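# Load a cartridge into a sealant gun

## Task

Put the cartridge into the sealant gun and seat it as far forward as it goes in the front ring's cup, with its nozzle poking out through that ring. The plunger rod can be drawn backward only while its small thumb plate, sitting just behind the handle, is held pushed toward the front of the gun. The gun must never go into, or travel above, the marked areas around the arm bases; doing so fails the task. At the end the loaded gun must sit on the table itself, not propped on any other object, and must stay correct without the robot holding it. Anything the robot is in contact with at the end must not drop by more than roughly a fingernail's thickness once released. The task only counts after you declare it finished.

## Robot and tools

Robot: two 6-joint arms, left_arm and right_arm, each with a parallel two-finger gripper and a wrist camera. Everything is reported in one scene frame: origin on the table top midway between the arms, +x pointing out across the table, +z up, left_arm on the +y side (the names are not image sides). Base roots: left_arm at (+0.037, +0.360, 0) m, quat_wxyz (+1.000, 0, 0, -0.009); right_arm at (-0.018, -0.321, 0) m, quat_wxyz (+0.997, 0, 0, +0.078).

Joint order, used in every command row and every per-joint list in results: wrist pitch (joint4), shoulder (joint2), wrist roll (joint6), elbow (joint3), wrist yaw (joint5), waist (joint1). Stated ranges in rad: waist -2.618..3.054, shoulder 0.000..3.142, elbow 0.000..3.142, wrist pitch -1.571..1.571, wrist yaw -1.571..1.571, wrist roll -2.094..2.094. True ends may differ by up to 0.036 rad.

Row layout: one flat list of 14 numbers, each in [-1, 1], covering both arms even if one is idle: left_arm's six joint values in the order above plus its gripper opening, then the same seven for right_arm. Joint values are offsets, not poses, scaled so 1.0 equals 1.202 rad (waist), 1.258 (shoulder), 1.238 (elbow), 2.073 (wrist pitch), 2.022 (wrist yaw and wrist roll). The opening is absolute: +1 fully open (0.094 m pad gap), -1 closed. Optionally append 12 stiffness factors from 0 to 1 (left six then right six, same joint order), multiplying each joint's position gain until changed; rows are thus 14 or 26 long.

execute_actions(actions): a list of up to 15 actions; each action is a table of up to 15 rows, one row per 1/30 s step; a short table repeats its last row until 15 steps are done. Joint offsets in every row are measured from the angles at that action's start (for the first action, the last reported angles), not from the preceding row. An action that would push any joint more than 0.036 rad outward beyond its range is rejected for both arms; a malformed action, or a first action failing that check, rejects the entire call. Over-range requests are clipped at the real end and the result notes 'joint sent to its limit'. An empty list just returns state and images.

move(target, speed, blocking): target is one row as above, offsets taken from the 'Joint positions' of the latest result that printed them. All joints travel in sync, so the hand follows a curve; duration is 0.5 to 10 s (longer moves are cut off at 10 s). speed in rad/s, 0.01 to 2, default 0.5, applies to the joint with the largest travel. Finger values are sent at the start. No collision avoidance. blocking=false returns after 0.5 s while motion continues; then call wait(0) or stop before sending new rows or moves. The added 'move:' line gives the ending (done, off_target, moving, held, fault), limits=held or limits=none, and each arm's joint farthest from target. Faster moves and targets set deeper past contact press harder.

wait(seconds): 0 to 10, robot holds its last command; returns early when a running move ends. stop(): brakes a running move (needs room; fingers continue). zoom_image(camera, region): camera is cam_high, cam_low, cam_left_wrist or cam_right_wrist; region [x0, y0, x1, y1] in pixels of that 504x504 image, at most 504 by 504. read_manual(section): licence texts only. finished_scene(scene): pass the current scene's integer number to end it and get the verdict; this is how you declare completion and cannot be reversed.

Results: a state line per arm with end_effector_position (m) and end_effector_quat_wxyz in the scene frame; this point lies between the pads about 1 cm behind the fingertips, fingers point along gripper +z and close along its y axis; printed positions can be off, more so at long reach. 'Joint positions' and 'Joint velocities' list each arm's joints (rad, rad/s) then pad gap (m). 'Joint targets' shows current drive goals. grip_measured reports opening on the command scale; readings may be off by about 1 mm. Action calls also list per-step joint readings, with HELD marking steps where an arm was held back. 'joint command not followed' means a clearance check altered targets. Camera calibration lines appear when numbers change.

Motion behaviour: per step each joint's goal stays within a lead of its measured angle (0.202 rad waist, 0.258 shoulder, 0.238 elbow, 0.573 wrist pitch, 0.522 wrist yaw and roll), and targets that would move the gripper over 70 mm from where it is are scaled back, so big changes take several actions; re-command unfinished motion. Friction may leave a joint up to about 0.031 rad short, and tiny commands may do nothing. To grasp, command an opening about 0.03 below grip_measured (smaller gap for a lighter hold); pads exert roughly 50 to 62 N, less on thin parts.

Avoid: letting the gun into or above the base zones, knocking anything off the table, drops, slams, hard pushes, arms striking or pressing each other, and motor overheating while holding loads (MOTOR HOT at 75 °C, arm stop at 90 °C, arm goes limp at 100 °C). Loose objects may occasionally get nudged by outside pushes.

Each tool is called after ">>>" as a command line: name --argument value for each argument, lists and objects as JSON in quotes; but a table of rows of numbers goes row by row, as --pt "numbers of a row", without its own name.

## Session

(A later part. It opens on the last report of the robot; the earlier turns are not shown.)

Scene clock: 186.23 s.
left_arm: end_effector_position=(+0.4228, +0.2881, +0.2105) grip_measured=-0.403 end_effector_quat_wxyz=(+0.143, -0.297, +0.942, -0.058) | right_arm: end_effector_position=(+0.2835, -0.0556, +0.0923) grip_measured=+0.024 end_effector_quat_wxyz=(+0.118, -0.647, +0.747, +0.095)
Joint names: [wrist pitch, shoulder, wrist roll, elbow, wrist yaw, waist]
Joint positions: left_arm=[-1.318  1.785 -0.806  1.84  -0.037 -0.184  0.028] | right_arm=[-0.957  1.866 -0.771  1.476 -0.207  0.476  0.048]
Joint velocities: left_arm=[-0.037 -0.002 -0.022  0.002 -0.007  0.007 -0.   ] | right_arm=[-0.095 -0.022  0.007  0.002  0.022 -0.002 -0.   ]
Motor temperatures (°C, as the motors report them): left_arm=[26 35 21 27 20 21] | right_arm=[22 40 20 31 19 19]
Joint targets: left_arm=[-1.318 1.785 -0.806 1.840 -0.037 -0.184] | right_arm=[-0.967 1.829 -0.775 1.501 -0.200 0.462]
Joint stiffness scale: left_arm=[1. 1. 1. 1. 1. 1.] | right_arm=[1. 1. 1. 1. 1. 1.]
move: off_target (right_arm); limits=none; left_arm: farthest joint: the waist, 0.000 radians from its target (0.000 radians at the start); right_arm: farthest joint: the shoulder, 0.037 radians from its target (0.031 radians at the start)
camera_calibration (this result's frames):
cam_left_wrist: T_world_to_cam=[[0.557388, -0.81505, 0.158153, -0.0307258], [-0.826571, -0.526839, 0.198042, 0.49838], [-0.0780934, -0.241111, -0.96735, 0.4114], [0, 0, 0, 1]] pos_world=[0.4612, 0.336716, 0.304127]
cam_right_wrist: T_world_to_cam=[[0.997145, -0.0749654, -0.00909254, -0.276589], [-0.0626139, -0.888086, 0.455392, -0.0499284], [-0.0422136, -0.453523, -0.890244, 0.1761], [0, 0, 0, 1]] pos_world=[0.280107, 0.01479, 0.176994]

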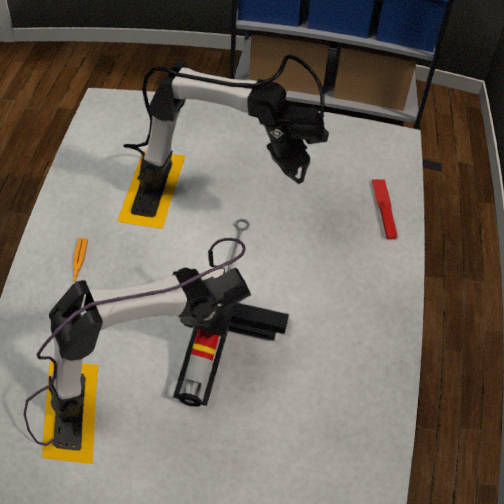

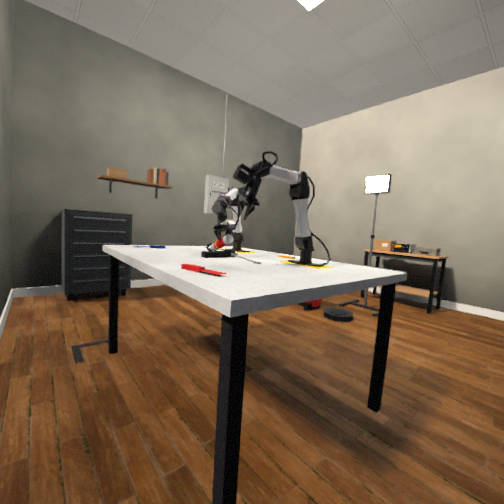

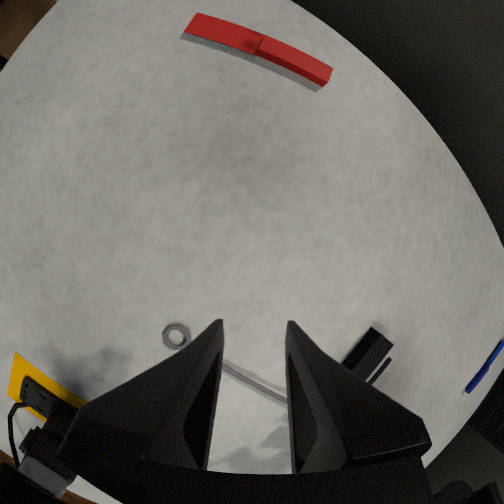

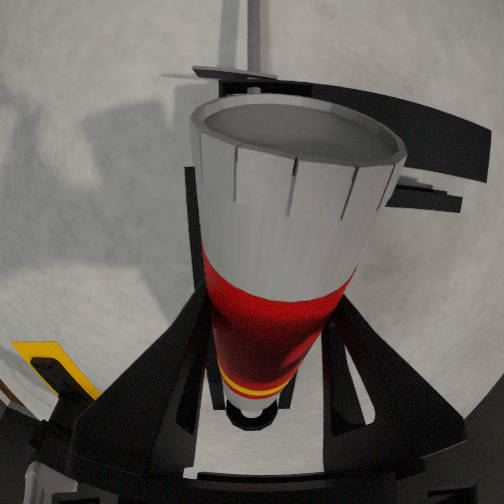

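>>> move --target '[0,0,0,0,0,0,-0.4,-0.01,-0.03,0,0.02,0,0.03,-0.03]' --speed 0.06

>>> move --target '[0,0,0,0,0,0,-0.4,-0.03,-0.03,0,0.05,0,0,-0.03]' --speed 0.06

>>> zoom_image --camera "cam_high" --region '[150,300,270,420]'

>>> zoom_image --camera "cam_low" --region '[195,225,245,265]'

Scene clock: 187.77 s.
left_arm: end_effector_position=(+0.4228, +0.2881, +0.2105) grip_measured=-0.403 end_effector_quat_wxyz=(+0.143, -0.297, +0.942, -0.058) | right_arm: end_effector_position=(+0.2752, -0.0503, +0.0907) grip_measured=+0.024 end_effector_quat_wxyz=(+0.110, -0.658, +0.739, +0.094)
Joint names: [wrist pitch, shoulder, wrist roll, elbow, wrist yaw, waist]
Joint positions: left_arm=[-1.318  1.785 -0.806  1.84  -0.037 -0.184  0.028] | right_arm=[-0.968  1.868 -0.775  1.476 -0.202  0.502  0.048]
Joint velocities: left_arm=[ 0.051 -0.007 -0.066 -0.012 -0.022  0.007 -0.001] | right_arm=[-0.051 -0.002  0.007 -0.002 -0.051 -0.007  0.   ]
Motor temperatures (°C, as the motors report them): left_arm=[26 34 21 27 20 21] | right_arm=[22 40 20 32 19 19]
Joint targets: left_arm=[-1.318 1.785 -0.806 1.840 -0.037 -0.184] | right_arm=[-0.978 1.828 -0.771 1.501 -0.207 0.513]
Joint stiffness scale: left_arm=[1. 1. 1. 1. 1. 1.] | right_arm=[1. 1. 1. 1. 1. 1.]
move: off_target (right_arm); limits=none; left_arm: farthest joint: the waist, 0.000 radians from its target (0.000 radians at the start); right_arm: farthest joint: the shoulder, 0.040 radians from its target (0.038 radians at the start)
camera_calibration (this result's frames):
cam_left_wrist: T_world_to_cam=[[0.557388, -0.81505, 0.158153, -0.0307258], [-0.826571, -0.526839, 0.198042, 0.49838], [-0.0780934, -0.241111, -0.96735, 0.4114], [0, 0, 0, 1]] pos_world=[0.4612, 0.336716, 0.304127]
cam_right_wrist: T_world_to_cam=[[0.998785, -0.0471934, -0.0142096, -0.26653], [-0.0351164, -0.883714, 0.466708, -0.0533721], [-0.0345828, -0.465642, -0.884297, 0.173465], [0, 0, 0, 1]] pos_world=[0.270331, 0.0210285, 0.174517]

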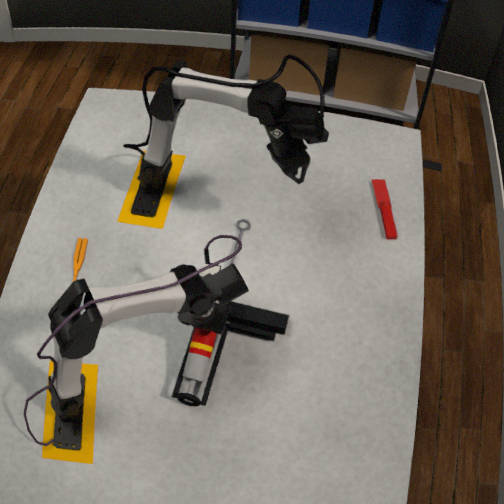

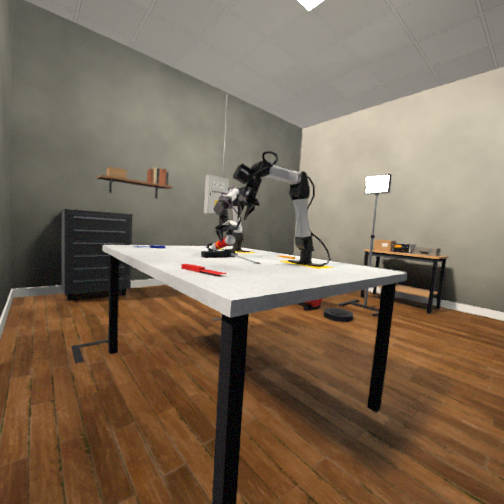

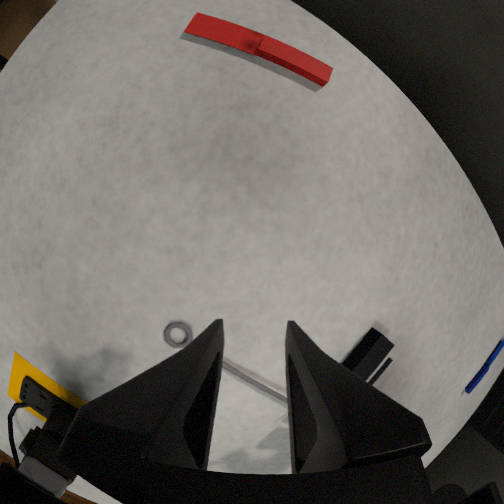

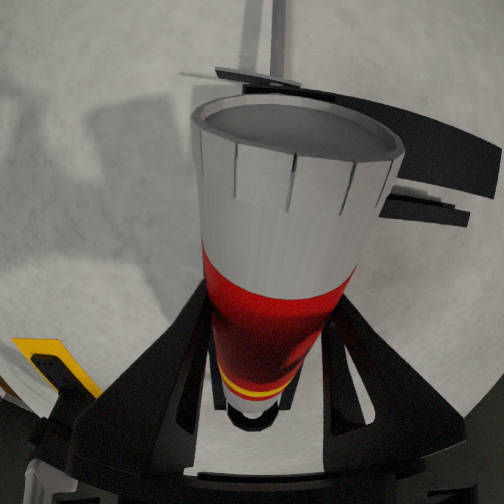

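Scene clock: 189.23 s.
left_arm: end_effector_position=(+0.4228, +0.2881, +0.2105) grip_measured=-0.403 end_effector_quat_wxyz=(+0.143, -0.297, +0.942, -0.058) | right_arm: end_effector_position=(+0.2709, -0.0543, +0.0937) grip_measured=+0.024 end_effector_quat_wxyz=(+0.094, -0.659, +0.740, +0.093)
Joint names: [wrist pitch, shoulder, wrist roll, elbow, wrist yaw, waist]
Joint positions: left_arm=[-1.318  1.785 -0.806  1.84  -0.037 -0.184  0.028] | right_arm=[-1.022  1.874 -0.778  1.502 -0.199  0.502  0.048]
Joint velocities: left_arm=[-0.022  0.007 -0.051  0.007  0.051 -0.012 -0.001] | right_arm=[ 0.022 -0.002 -0.022 -0.007 -0.007 -0.007  0.   ]
Motor temperatures (°C, as the motors report them): left_arm=[26 34 21 27 20 21] | right_arm=[22 41 20 32 19 19]
Joint targets: left_arm=[-1.318 1.785 -0.806 1.840 -0.037 -0.184] | right_arm=[-1.030 1.831 -0.775 1.538 -0.202 0.502]
Joint stiffness scale: left_arm=[1. 1. 1. 1. 1. 1.] | right_arm=[1. 1. 1. 1. 1. 1.]
move: off_target (right_arm); limits=none; left_arm: farthest joint: the waist, 0.000 radians from its target (0.000 radians at the start); right_arm: farthest joint: the shoulder, 0.044 radians from its target (0.038 radians at the start)
camera_calibration (this result's frames):
cam_left_wrist: T_world_to_cam=[[0.557388, -0.81505, 0.158153, -0.0307258], [-0.826571, -0.526839, 0.198042, 0.49838], [-0.0780934, -0.241111, -0.96735, 0.4114], [0, 0, 0, 1]] pos_world=[0.4612, 0.336716, 0.304127]
cam_right_wrist: T_world_to_cam=[[0.998311, -0.0447134, -0.0370798, -0.259941], [-0.020969, -0.872699, 0.487807, -0.0636803], [-0.054171, -0.486206, -0.872163, 0.177163], [0, 0, 0, 1]] pos_world=[0.267764, 0.0189411, 0.17594]

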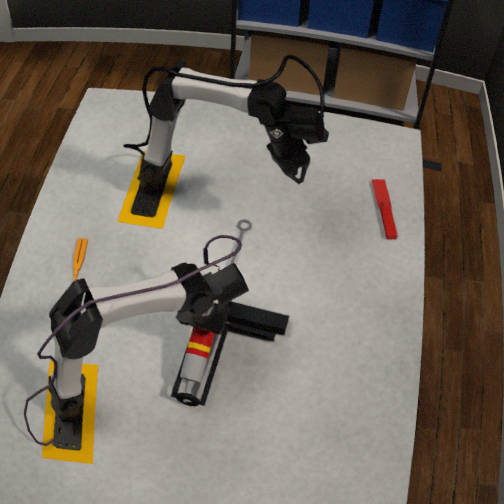

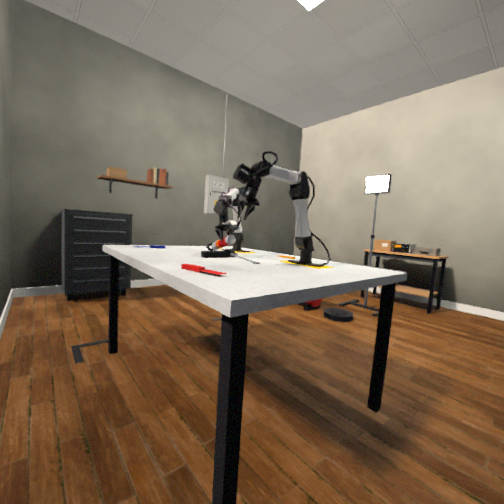

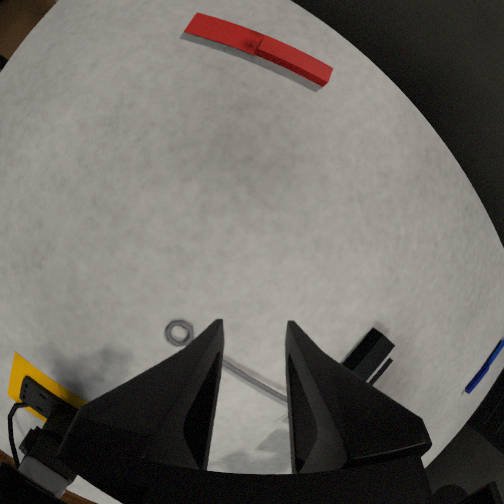

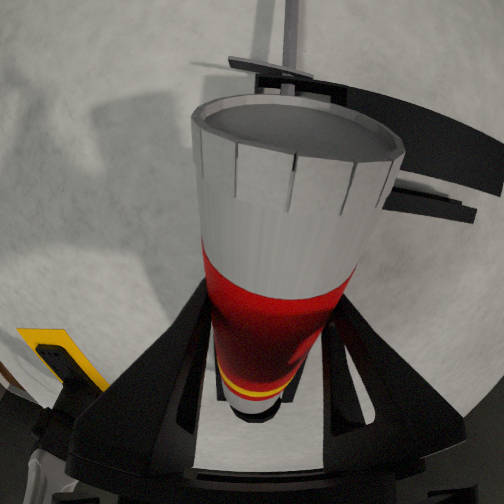

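Region (150, 300, 270, 420) of cam_high's 504x504 image, scaled by 4.200, with more detail than that image has.

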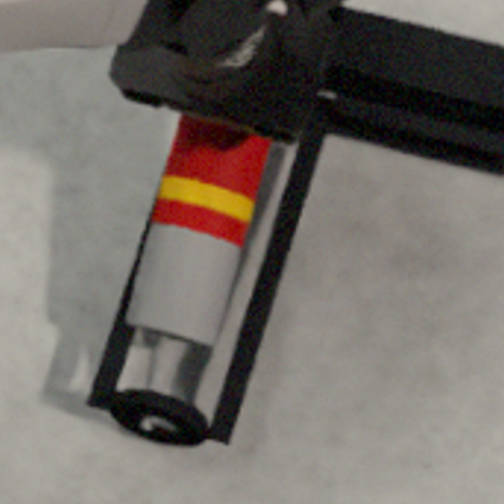

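Region (195, 225, 245, 265) of cam_low's 504x504 image, scaled by 10.080, with more detail than that image has; it fills the top 403 rows of this view, and the rest is white.

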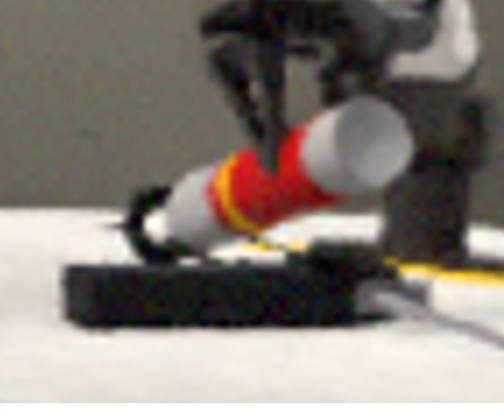

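Tip seems in the hole. Waist-only advance.

>>> move --target '[0,0,0,0,0,0,-0.4,0,-0.03,0,0.02,0,-0.04,-0.03]' --speed 0.06

>>> zoom_image --camera "cam_high" --region '[150,300,270,420]'

Scene clock: 190.70 s.
left_arm: end_effector_position=(+0.4228, +0.2881, +0.2105) grip_measured=-0.403 end_effector_quat_wxyz=(+0.143, -0.297, +0.942, -0.058) | right_arm: end_effector_position=(+0.2812, -0.0661, +0.0921) grip_measured=+0.024 end_effector_quat_wxyz=(+0.093, -0.645, +0.753, +0.091)
Joint names: [wrist pitch, shoulder, wrist roll, elbow, wrist yaw, waist]
Joint positions: left_arm=[-1.318  1.785 -0.806  1.84  -0.037 -0.184  0.028] | right_arm=[-1.022  1.878 -0.779  1.502 -0.197  0.463  0.048]
Joint velocities: left_arm=[ 0.037 -0.002  0.007 -0.022 -0.037  0.007 -0.   ] | right_arm=[ 0.022  0.007  0.051 -0.017 -0.007 -0.012 -0.   ]
Motor temperatures (°C, as the motors report them): left_arm=[26 34 21 27 20 21] | right_arm=[22 41 20 32 19 19]
Joint targets: left_arm=[-1.318 1.785 -0.806 1.840 -0.037 -0.184] | right_arm=[-1.022 1.836 -0.779 1.527 -0.199 0.454]
Joint stiffness scale: left_arm=[1. 1. 1. 1. 1. 1.] | right_arm=[1. 1. 1. 1. 1. 1.]
move: off_target (right_arm); limits=none; left_arm: farthest joint: the waist, 0.000 radians from its target (0.000 radians at the start); right_arm: farthest joint: the shoulder, 0.042 radians from its target (0.038 radians at the start)
camera_calibration (this result's frames):
cam_left_wrist: T_world_to_cam=[[0.557388, -0.81505, 0.158153, -0.0307258], [-0.826571, -0.526839, 0.198042, 0.49838], [-0.0780934, -0.241111, -0.96735, 0.4114], [0, 0, 0, 1]] pos_world=[0.4612, 0.336716, 0.304127]
cam_right_wrist: T_world_to_cam=[[0.995735, -0.0835654, -0.039108, -0.2725], [-0.0536756, -0.869427, 0.491137, -0.0638758], [-0.0750435, -0.486943, -0.870204, 0.176218], [0, 0, 0, 1]] pos_world=[0.281133, 0.00750127, 0.174061]

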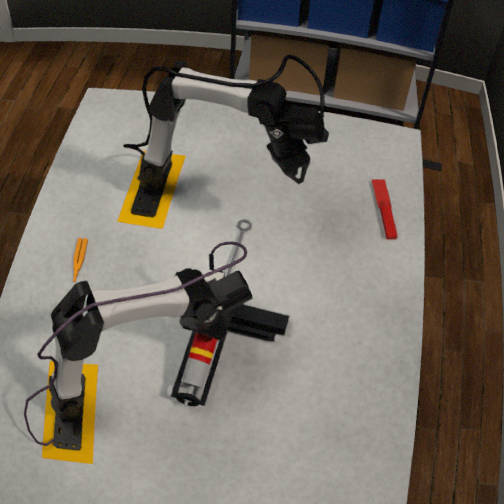

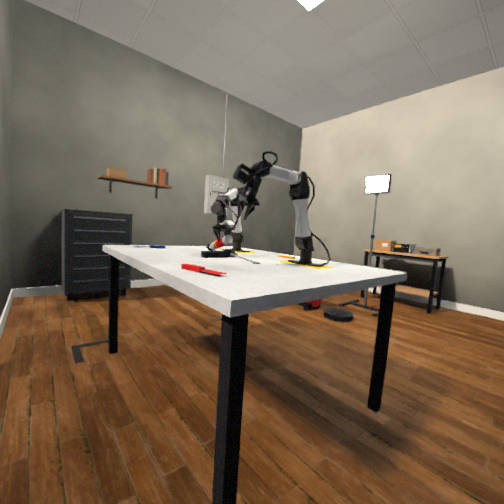

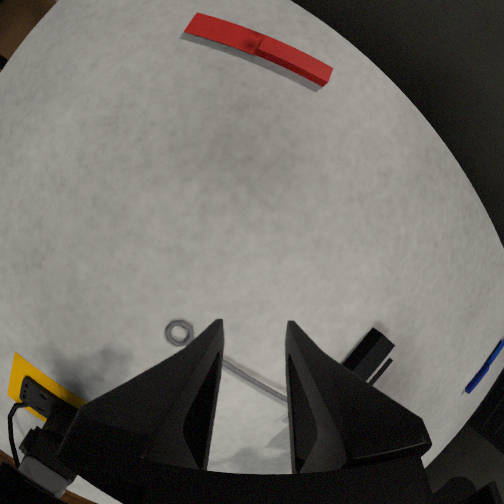

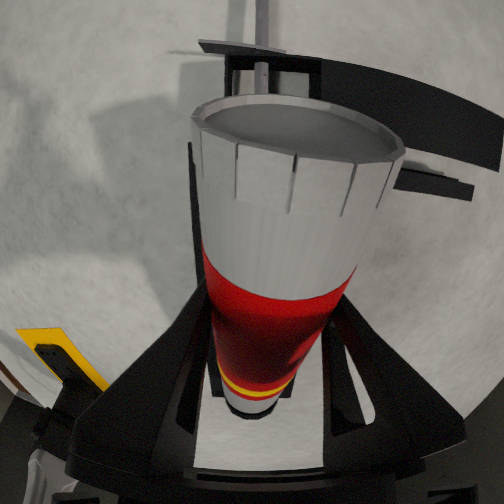

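Region (150, 300, 270, 420) of cam_high's 504x504 image, scaled by 4.200, with more detail than that image has.

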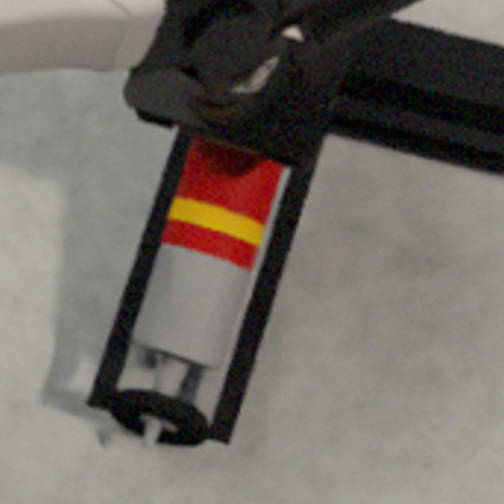

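>>> move --target '[0,0,0,0,0,0,-0.4,0.038,-0.098,-0.03,-0.12,-0.005,-0.05,-0.03]' --speed 0.1

>>> zoom_image --camera "cam_high" --region '[150,310,270,430]'

Scene clock: 193.00 s.
left_arm: end_effector_position=(+0.4228, +0.2881, +0.2105) grip_measured=-0.403 end_effector_quat_wxyz=(+0.143, -0.297, +0.942, -0.058) | right_arm: end_effector_position=(+0.2731, -0.0934, +0.0826) grip_measured=+0.024 end_effector_quat_wxyz=(+0.099, -0.647, +0.751, +0.086)
Joint names: [wrist pitch, shoulder, wrist roll, elbow, wrist yaw, waist]
Joint positions: left_arm=[-1.318  1.785 -0.806  1.84  -0.037 -0.184  0.028] | right_arm=[-0.957  1.793 -0.834  1.355 -0.199  0.414  0.048]
Joint velocities: left_arm=[ 0.007 -0.007  0.037 -0.002  0.066 -0.002  0.001] | right_arm=[-0.007 -0.022 -0.007 -0.007  0.022 -0.002  0.002]
Motor temperatures (°C, as the motors report them): left_arm=[26 34 21 27 20 21] | right_arm=[22 41 20 32 19 19]
Joint targets: left_arm=[-1.318 1.785 -0.806 1.840 -0.037 -0.184] | right_arm=[-0.944 1.755 -0.840 1.354 -0.207 0.403]
Joint stiffness scale: left_arm=[1. 1. 1. 1. 1. 1.] | right_arm=[1. 1. 1. 1. 1. 1.]
move: off_target (right_arm); limits=none; left_arm: farthest joint: the waist, 0.000 radians from its target (0.000 radians at the start); right_arm: farthest joint: the shoulder, 0.038 radians from its target (0.123 radians at the start)
camera_calibration (this result's frames):
cam_left_wrist: T_world_to_cam=[[0.557388, -0.81505, 0.158153, -0.0307258], [-0.826571, -0.526839, 0.198042, 0.49838], [-0.0780934, -0.241111, -0.96735, 0.4114], [0, 0, 0, 1]] pos_world=[0.4612, 0.336716, 0.304127]
cam_right_wrist: T_world_to_cam=[[0.996649, -0.0783187, -0.0236172, -0.268172], [-0.0567891, -0.870236, 0.48935, -0.0824991], [-0.0588778, -0.486369, -0.871767, 0.149774], [0, 0, 0, 1]] pos_world=[0.271407, -0.0199513, 0.164605]

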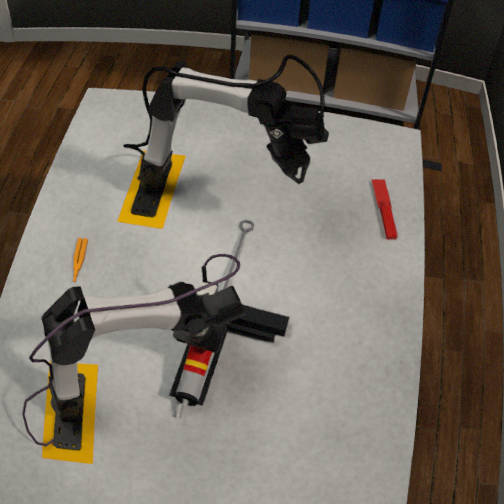

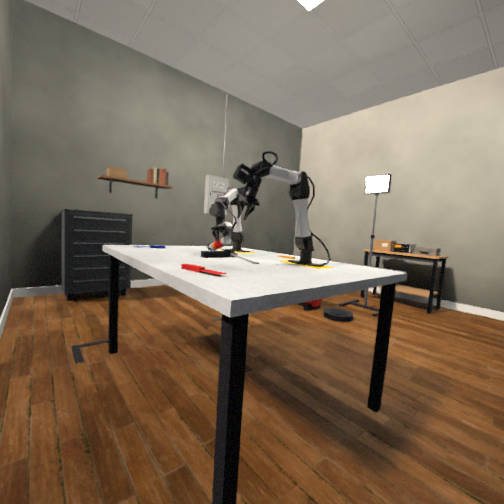

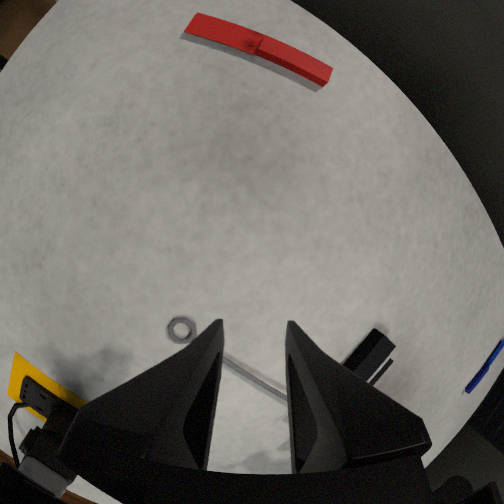

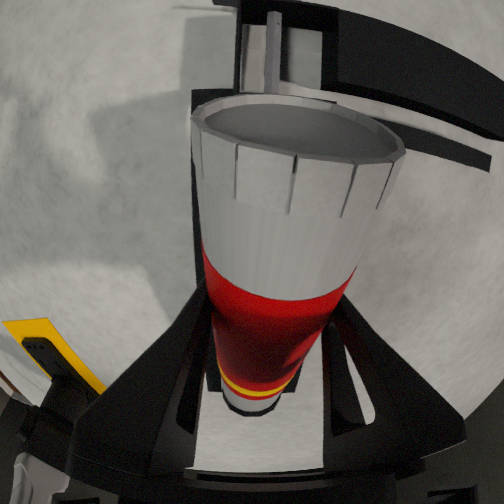

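Region (150, 310, 270, 430) of cam_high's 504x504 image, scaled by 4.200, with more detail than that image has.

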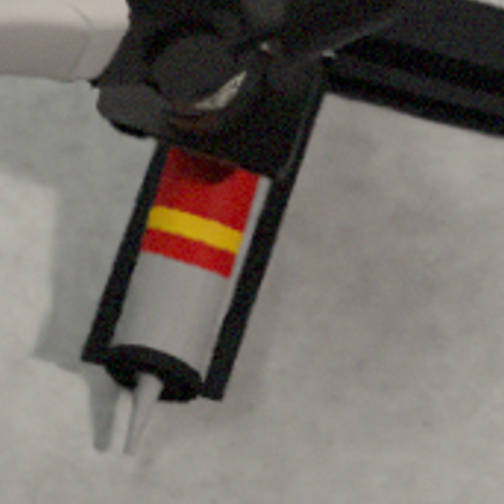

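>>> move --target '[0,0,0,0,0,0,-0.4,-0.04,0.08,0.018,0.078,0.074,0.033,-0.03]' --speed 0.1

>>> zoom_image --camera "cam_high" --region '[150,310,270,430]'

Scene clock: 195.30 s.
left_arm: end_effector_position=(+0.4228, +0.2881, +0.2105) grip_measured=-0.403 end_effector_quat_wxyz=(+0.143, -0.297, +0.942, -0.058) | right_arm: end_effector_position=(+0.2791, -0.0963, +0.0631) grip_measured=+0.024 end_effector_quat_wxyz=(+0.051, -0.645, +0.761, +0.042)
Joint names: [wrist pitch, shoulder, wrist roll, elbow, wrist yaw, waist]
Joint positions: left_arm=[-1.318  1.785 -0.806  1.84  -0.037 -0.184  0.028] | right_arm=[-1.01   1.892 -0.798  1.425 -0.093  0.447  0.048]
Joint velocities: left_arm=[ 0.051  0.007 -0.022 -0.012 -0.095 -0.002 -0.001] | right_arm=[ 0.022 -0.002 -0.022 -0.012  0.007 -0.032  0.   ]
Motor temperatures (°C, as the motors report them): left_arm=[26 34 21 28 20 21] | right_arm=[22 41 20 32 19 19]
Joint targets: left_arm=[-1.318 1.785 -0.806 1.840 -0.037 -0.184] | right_arm=[-1.040 1.894 -0.798 1.451 -0.049 0.454]
Joint stiffness scale: left_arm=[1. 1. 1. 1. 1. 1.] | right_arm=[1. 1. 1. 1. 1. 1.]
move: off_target (right_arm); limits=none; left_arm: farthest joint: the waist, 0.000 radians from its target (0.000 radians at the start); right_arm: farthest joint: the wrist yaw, 0.044 radians from its target (0.149 radians at the start)
camera_calibration (this result's frames):
cam_left_wrist: T_world_to_cam=[[0.557388, -0.81505, 0.158153, -0.0307258], [-0.826571, -0.526839, 0.198042, 0.49838], [-0.0780934, -0.241111, -0.96735, 0.4114], [0, 0, 0, 1]] pos_world=[0.4612, 0.336716, 0.304127]
cam_right_wrist: T_world_to_cam=[[0.994729, -0.0983256, -0.0291011, -0.275845], [-0.061273, -0.797514, 0.600181, -0.0738579], [-0.0822217, -0.595235, -0.799334, 0.123227], [0, 0, 0, 1]] pos_world=[0.279998, -0.0126762, 0.134801]

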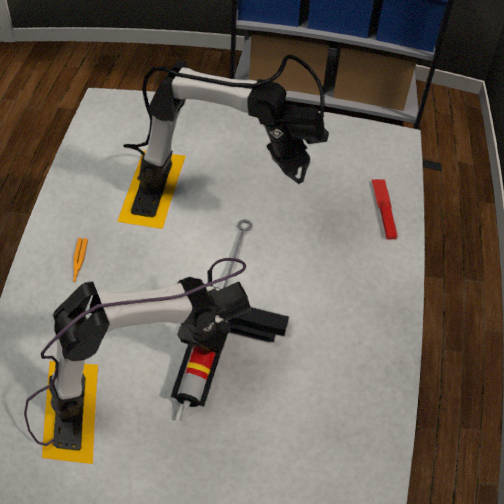

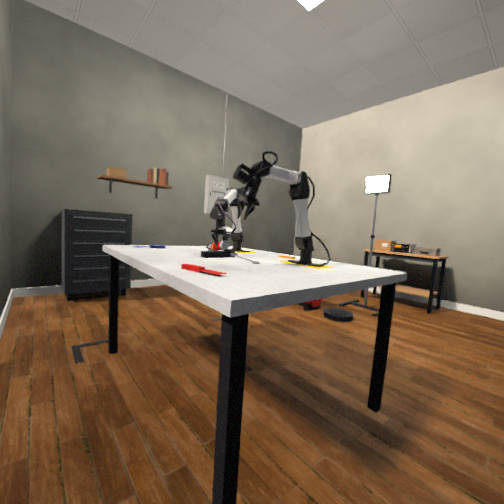

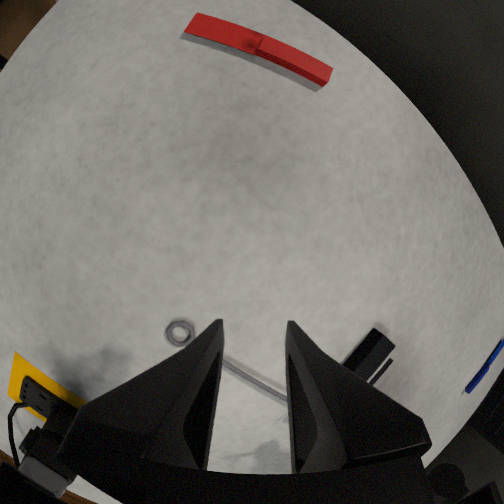

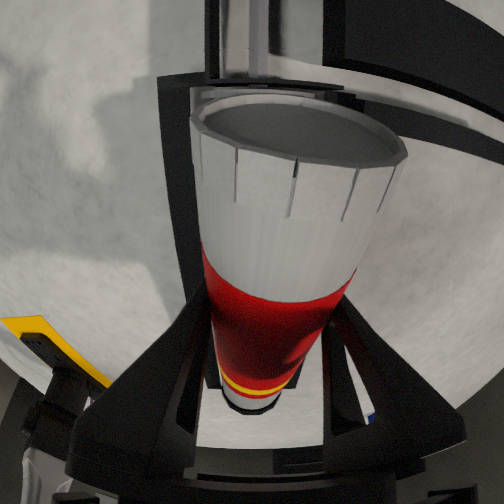

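Region (150, 310, 270, 430) of cam_high's 504x504 image, scaled by 4.200, with more detail than that image has.

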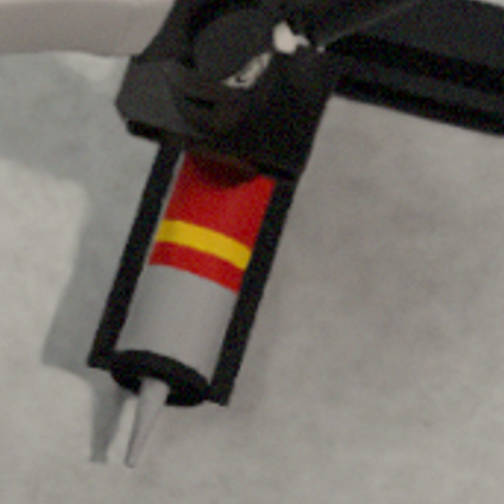

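>>> move --target '[0,0,0,0,0,0,-0.4,-0.01,-0.055,-0.015,-0.04,0.01,-0.02,-0.03]' --speed 0.07

Scene clock: 197.03 s.
left_arm: end_effector_position=(+0.4228, +0.2881, +0.2105) grip_measured=-0.403 end_effector_quat_wxyz=(+0.143, -0.297, +0.942, -0.058) | right_arm: end_effector_position=(+0.2752, -0.1016, +0.0642) grip_measured=+0.024 end_effector_quat_wxyz=(+0.057, -0.652, +0.755, +0.044)
Joint names: [wrist pitch, shoulder, wrist roll, elbow, wrist yaw, waist]
Joint positions: left_arm=[-1.318  1.785 -0.806  1.84  -0.037 -0.184  0.028] | right_arm=[-0.992  1.859 -0.824  1.383 -0.1    0.438  0.048]
Joint velocities: left_arm=[-0.037  0.012  0.022  0.027  0.007 -0.002 -0.   ] | right_arm=[ 0.037  0.007  0.051 -0.007 -0.066  0.022 -0.001]
Motor temperatures (°C, as the motors report them): left_arm=[26 34 21 28 20 21] | right_arm=[21 41 20 32 19 19]
Joint targets: left_arm=[-1.318 1.785 -0.806 1.840 -0.037 -0.184] | right_arm=[-1.031 1.823 -0.829 1.376 -0.073 0.424]
Joint stiffness scale: left_arm=[1. 1. 1. 1. 1. 1.] | right_arm=[1. 1. 1. 1. 1. 1.]
move: off_target (right_arm); limits=none; left_arm: farthest joint: the waist, 0.000 radians from its target (0.000 radians at the start); right_arm: farthest joint: the wrist pitch, 0.039 radians from its target (0.021 radians at the start)
camera_calibration (this result's frames):
cam_left_wrist: T_world_to_cam=[[0.557388, -0.81505, 0.158153, -0.0307258], [-0.826571, -0.526839, 0.198042, 0.49838], [-0.0780934, -0.241111, -0.96735, 0.4114], [0, 0, 0, 1]] pos_world=[0.4612, 0.336716, 0.304127]
cam_right_wrist: T_world_to_cam=[[0.996448, -0.0812865, -0.0220157, -0.271629], [-0.0526005, -0.804891, 0.591087, -0.0815528], [-0.0657676, -0.58783, -0.806307, 0.117232], [0, 0, 0, 1]] pos_world=[0.274085, -0.0188084, 0.13675]

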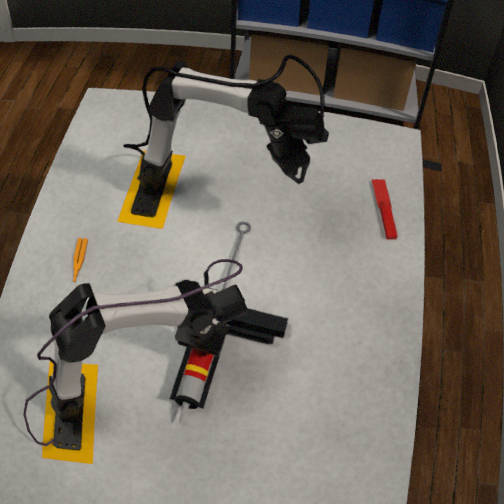

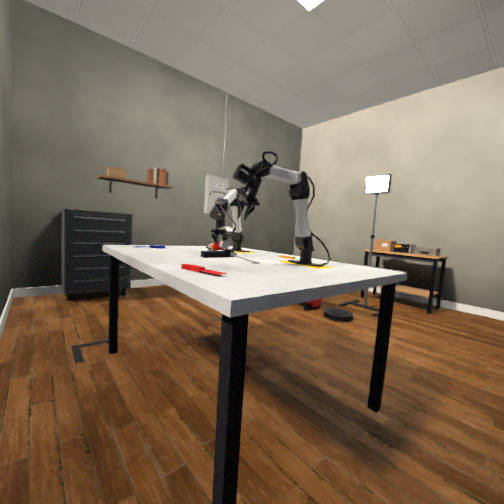

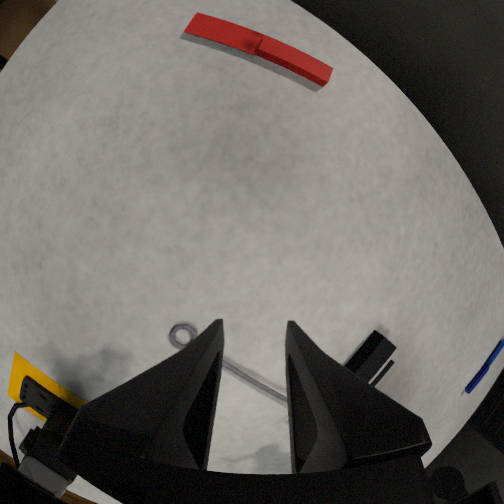

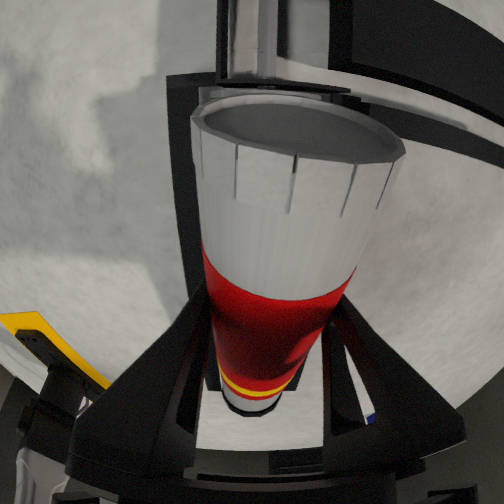

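Gun drags along; shoulder jams on the cup rim. Release and see.

>>> execute_actions --actions '[[[0,0,0,0,0,0,-0.4,0,0,0,0,0,0,0.1]],[[0,0,0,0,0,0,-0.4,0,0,0,0,0,0,0.4]]]'

>>> zoom_image --camera "cam_high" --region '[150,310,270,430]'

Scene clock: 198.37 s.
left_arm: end_effector_position=(+0.4228, +0.2881, +0.2105) grip_measured=-0.403 end_effector_quat_wxyz=(+0.143, -0.297, +0.942, -0.058) | right_arm: end_effector_position=(+0.2756, -0.1014, +0.0642) grip_measured=+0.398 end_effector_quat_wxyz=(+0.058, -0.652, +0.755, +0.043)
Joint names: [wrist pitch, shoulder, wrist roll, elbow, wrist yaw, waist]
Joint positions: left_arm=[-1.318  1.785 -0.806  1.84  -0.037 -0.184  0.028] | right_arm=[-0.99   1.859 -0.824  1.383 -0.099  0.438  0.066]
Joint velocities: left_arm=[-0.051  0.002 -0.066 -0.007 -0.051 -0.017 -0.001] | right_arm=[-0.037 -0.002  0.022 -0.012 -0.037  0.017  0.001]
Motor temperatures (°C, as the motors report them): left_arm=[27 34 21 28 20 21] | right_arm=[21 41 20 32 19 19]
Joint targets: left_arm=[-1.318 1.785 -0.806 1.840 -0.037 -0.184] | right_arm=[-0.990 1.859 -0.824 1.383 -0.099 0.438]
Joint stiffness scale: left_arm=[1. 1. 1. 1. 1. 1.] | right_arm=[1. 1. 1. 1. 1. 1.]
Step readings (joint positions; steps 1 to 15: 1st action; 16 to 30: 2nd action):
0: left_arm=[-1.318 1.785 -0.806 1.840 -0.037 -0.184] | right_arm=[-0.992 1.859 -0.824 1.383 -0.100 0.438]
1: left_arm=[-1.318 1.785 -0.806 1.840 -0.037 -0.184] | right_arm=[-0.991 1.859 -0.824 1.383 -0.101 0.438]
2: left_arm=[-1.318 1.785 -0.806 1.840 -0.037 -0.184] | right_arm=[-0.991 1.859 -0.824 1.383 -0.101 0.438]
4: left_arm=[-1.318 1.785 -0.806 1.840 -0.037 -0.184] | right_arm=[-0.990 1.859 -0.824 1.383 -0.100 0.438]
8: left_arm=[-1.318 1.785 -0.806 1.840 -0.037 -0.184] | right_arm=[-0.990 1.859 -0.824 1.383 -0.099 0.438]
15: left_arm=[-1.318 1.785 -0.806 1.840 -0.037 -0.184] | right_arm=[-0.990 1.859 -0.824 1.383 -0.099 0.438]
16: left_arm=[-1.318 1.785 -0.806 1.840 -0.037 -0.184] | right_arm=[-0.990 1.859 -0.824 1.383 -0.099 0.438]
17: left_arm=[-1.318 1.785 -0.806 1.840 -0.037 -0.184] | right_arm=[-0.990 1.859 -0.824 1.383 -0.099 0.438]
19: left_arm=[-1.318 1.785 -0.806 1.840 -0.037 -0.184] | right_arm=[-0.990 1.859 -0.824 1.383 -0.099 0.438]
23: left_arm=[-1.318 1.785 -0.806 1.840 -0.037 -0.184] | right_arm=[-0.990 1.859 -0.824 1.383 -0.099 0.438]
30: Joint positions above
camera_calibration (this result's frames):
cam_left_wrist: T_world_to_cam=[[0.557388, -0.81505, 0.158153, -0.0307258], [-0.826571, -0.526839, 0.198042, 0.49838], [-0.0780934, -0.241111, -0.96735, 0.4114], [0, 0, 0, 1]] pos_world=[0.4612, 0.336716, 0.304127]
cam_right_wrist: T_world_to_cam=[[0.996482, -0.0813103, -0.0202912, -0.272155], [-0.0536912, -0.805335, 0.590384, -0.0810883], [-0.0643455, -0.587218, -0.806867, 0.117122], [0, 0, 0, 1]] pos_world=[0.27438, -0.0186563, 0.136853]

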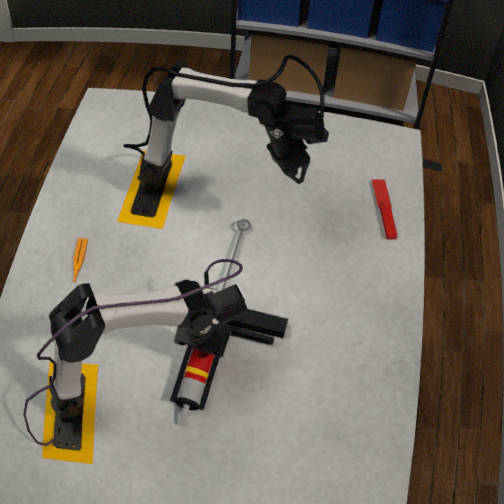

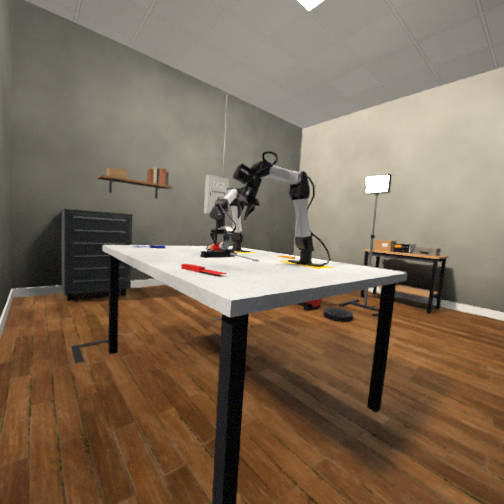

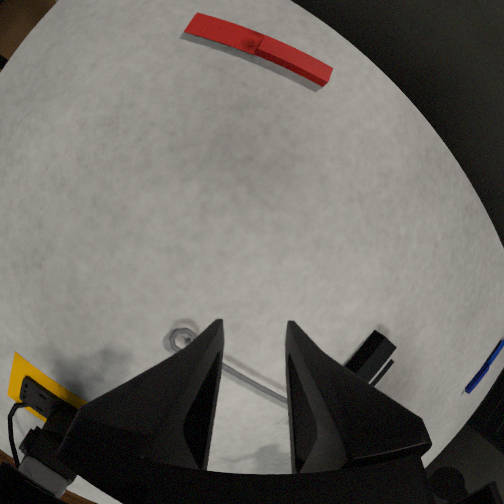

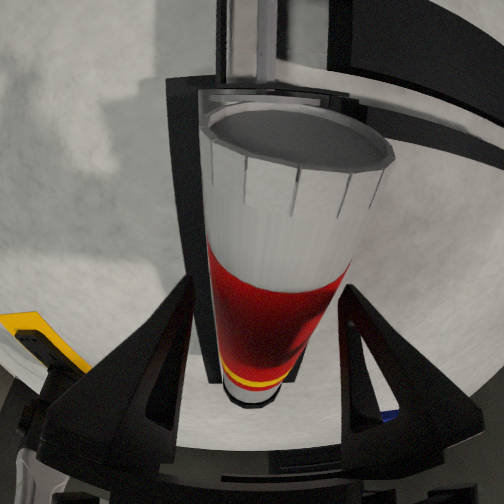

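Region (150, 310, 270, 430) of cam_high's 504x504 image, scaled by 4.200, with more detail than that image has.

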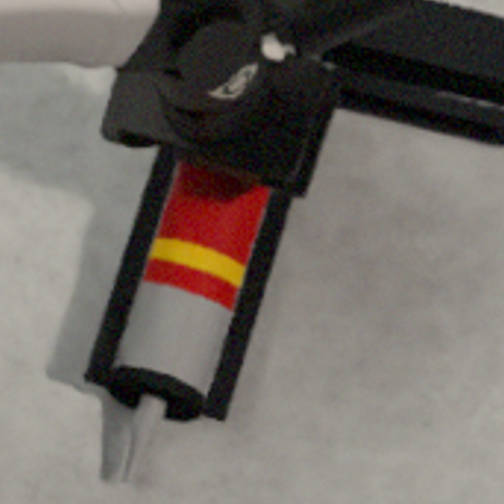

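>>> move --target '[0,0,0,0,0,-0.3,-1,-0.1,-0.04,0,0.16,0,0,0.4]' --speed 0.4

Scene clock: 200.87 s.
left_arm: end_effector_position=(+0.3729, +0.1575, +0.2105) grip_measured=-0.990 end_effector_quat_wxyz=(+0.130, -0.124, +0.980, -0.082) | right_arm: end_effector_position=(+0.2792, -0.0990, +0.1242) grip_measured=+0.398 end_effector_quat_wxyz=(+0.074, -0.652, +0.754, +0.041)
Joint names: [wrist pitch, shoulder, wrist roll, elbow, wrist yaw, waist]
Joint positions: left_arm=[-1.318  1.785 -0.806  1.84  -0.037 -0.542  0.   ] | right_arm=[-1.182  1.817 -0.824  1.567 -0.099  0.438  0.066]
Joint velocities: left_arm=[-0.007 -0.007 -0.051 -0.002 -0.007  0.002  0.   ] | right_arm=[-0.007 -0.002 -0.007  0.017  0.037  0.002  0.001]
Motor temperatures (°C, as the motors report them): left_arm=[27 34 21 28 20 21] | right_arm=[21 41 20 32 19 19]
Joint targets: left_arm=[-1.318 1.785 -0.806 1.840 -0.037 -0.544] | right_arm=[-1.197 1.808 -0.824 1.581 -0.099 0.438]
Joint stiffness scale: left_arm=[1. 1. 1. 1. 1. 1.] | right_arm=[1. 1. 1. 1. 1. 1.]
move: done; limits=none; left_arm: farthest joint: the waist, 0.002 radians from its target (0.361 radians at the start); right_arm: farthest joint: the elbow, 0.015 radians from its target (0.198 radians at the start)
camera_calibration (this result's frames):
cam_left_wrist: T_world_to_cam=[[0.235891, -0.958824, 0.158153, 0.0331252], [-0.958891, -0.203242, 0.198042, 0.386759], [-0.157744, -0.198368, -0.96735, 0.398987], [0, 0, 0, 1]] pos_world=[0.425984, 0.189513, 0.304127]
cam_right_wrist: T_world_to_cam=[[0.996686, -0.0811723, 0.00529086, -0.277523], [-0.0695062, -0.816041, 0.573799, -0.108959], [-0.0422591, -0.572265, -0.818979, 0.164009], [0, 0, 0, 1]] pos_world=[0.275961, -0.0175858, 0.198309]

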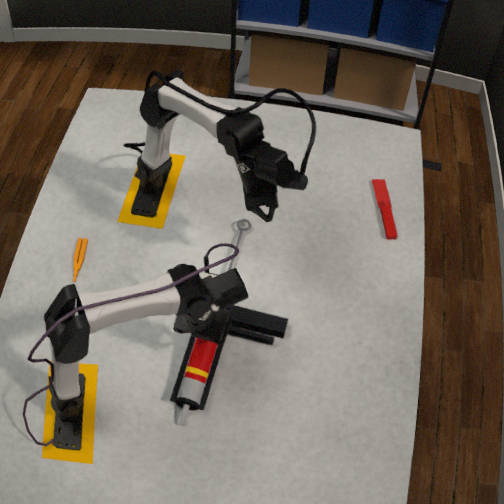

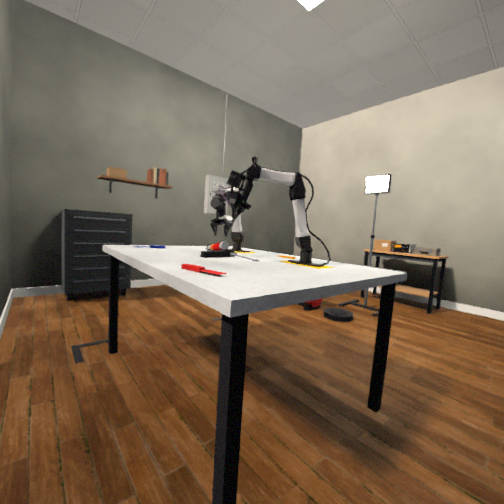

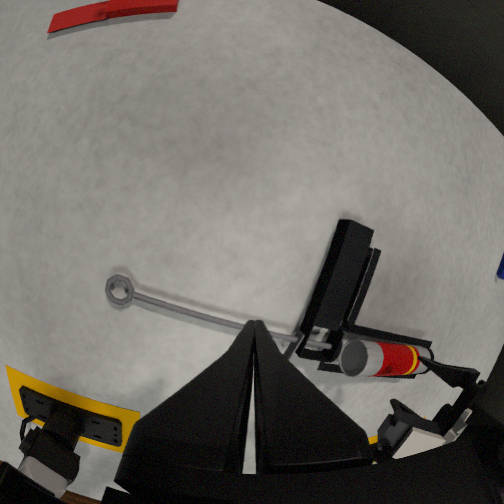

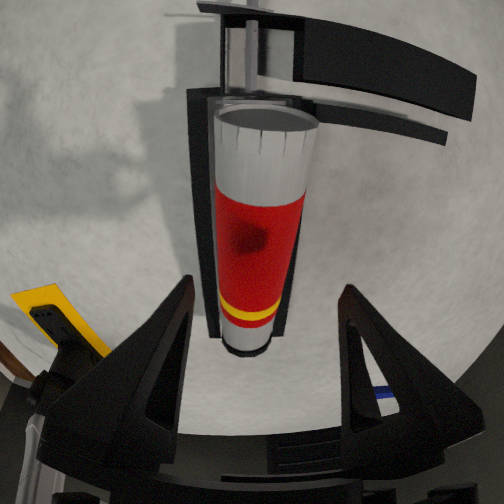

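>>> move --target '[-0.03,0.30,-0.03,0.13,0.02,-0.33,-1,-0.035,-0.21,-0.233,-0.275,0.053,-0.392,-0.2]' --speed 0.4

Scene clock: 203.03 s.
left_arm: end_effector_position=(+0.2796, +0.0163, +0.1002) grip_measured=-0.990 end_effector_quat_wxyz=(+0.004, +0.049, +0.999, -0.004) | right_arm: end_effector_position=(+0.2515, -0.2846, +0.1115) grip_measured=-0.198 end_effector_quat_wxyz=(+0.005, -0.651, +0.759, -0.000)
Joint names: [wrist pitch, shoulder, wrist roll, elbow, wrist yaw, waist]
Joint positions: left_arm=[-1.37   2.157 -0.86   1.967 -0.001 -0.94   0.   ] | right_arm=[-1.243  1.565 -1.288  1.245 -0.004 -0.026  0.038]
Joint velocities: left_arm=[-0.022 -0.007 -0.037 -0.002  0.007  0.002  0.001] | right_arm=[-0.051 -0.002 -0.007 -0.007 -0.066 -0.007 -0.   ]
Motor temperatures (°C, as the motors report them): left_arm=[26 34 21 28 20 21] | right_arm=[21 41 20 32 19 19]
Joint targets: left_arm=[-1.381 2.163 -0.867 2.001 0.003 -0.939] | right_arm=[-1.254 1.553 -1.295 1.226 0.008 -0.033]
Joint stiffness scale: left_arm=[1. 1. 1. 1. 1. 1.] | right_arm=[1. 1. 1. 1. 1. 1.]
move: off_target (left_arm); limits=none; left_arm: farthest joint: the elbow, 0.034 radians from its target (0.161 radians at the start); right_arm: farthest joint: the elbow, 0.019 radians from its target (0.340 radians at the start)
camera_calibration (this result's frames):
cam_left_wrist: T_world_to_cam=[[-0.0935754, -0.995136, -0.0307798, 0.0488739], [-0.904795, 0.072099, 0.419699, 0.248642], [-0.415438, 0.0671229, -0.907141, 0.31123], [0, 0, 0, 1]] pos_world=[0.35884, 0.00981871, 0.179479]
cam_right_wrist: T_world_to_cam=[[0.995344, -0.0905812, -0.0329392, -0.26305], [-0.0422916, -0.717535, 0.695237, -0.247351], [-0.0866105, -0.690607, -0.718025, 0.0124803], [0, 0, 0, 1]] pos_world=[0.252446, -0.192692, 0.172264]

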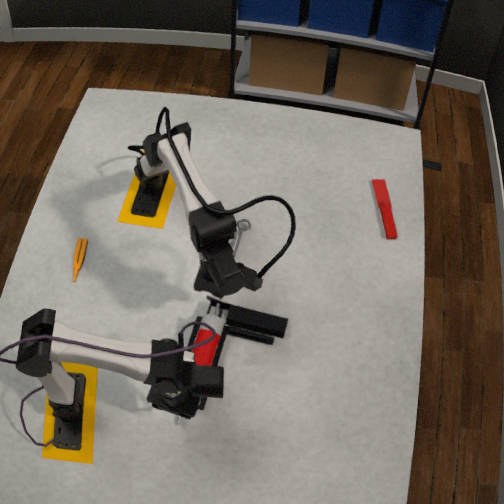

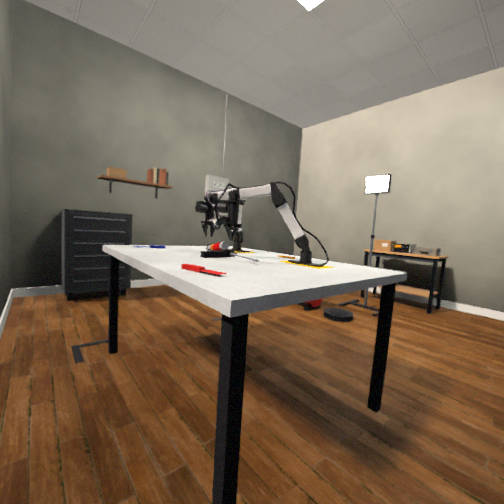

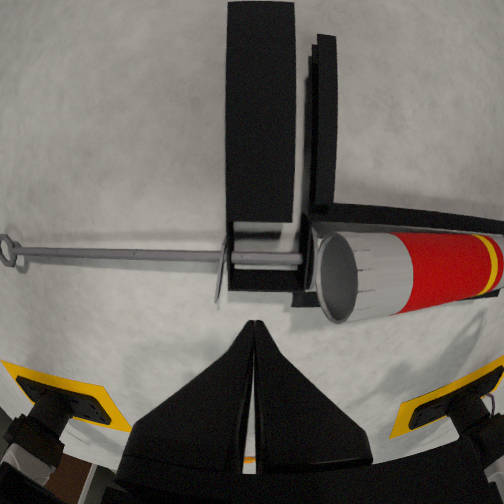

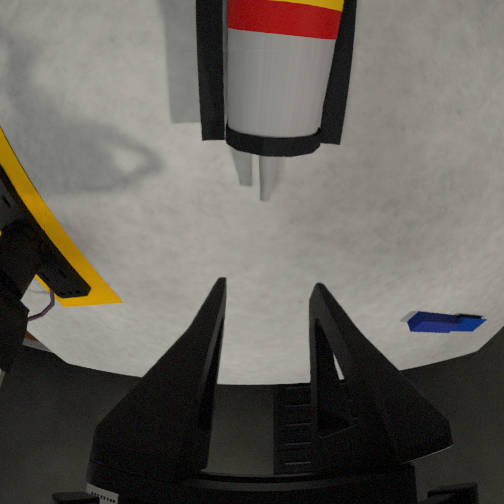

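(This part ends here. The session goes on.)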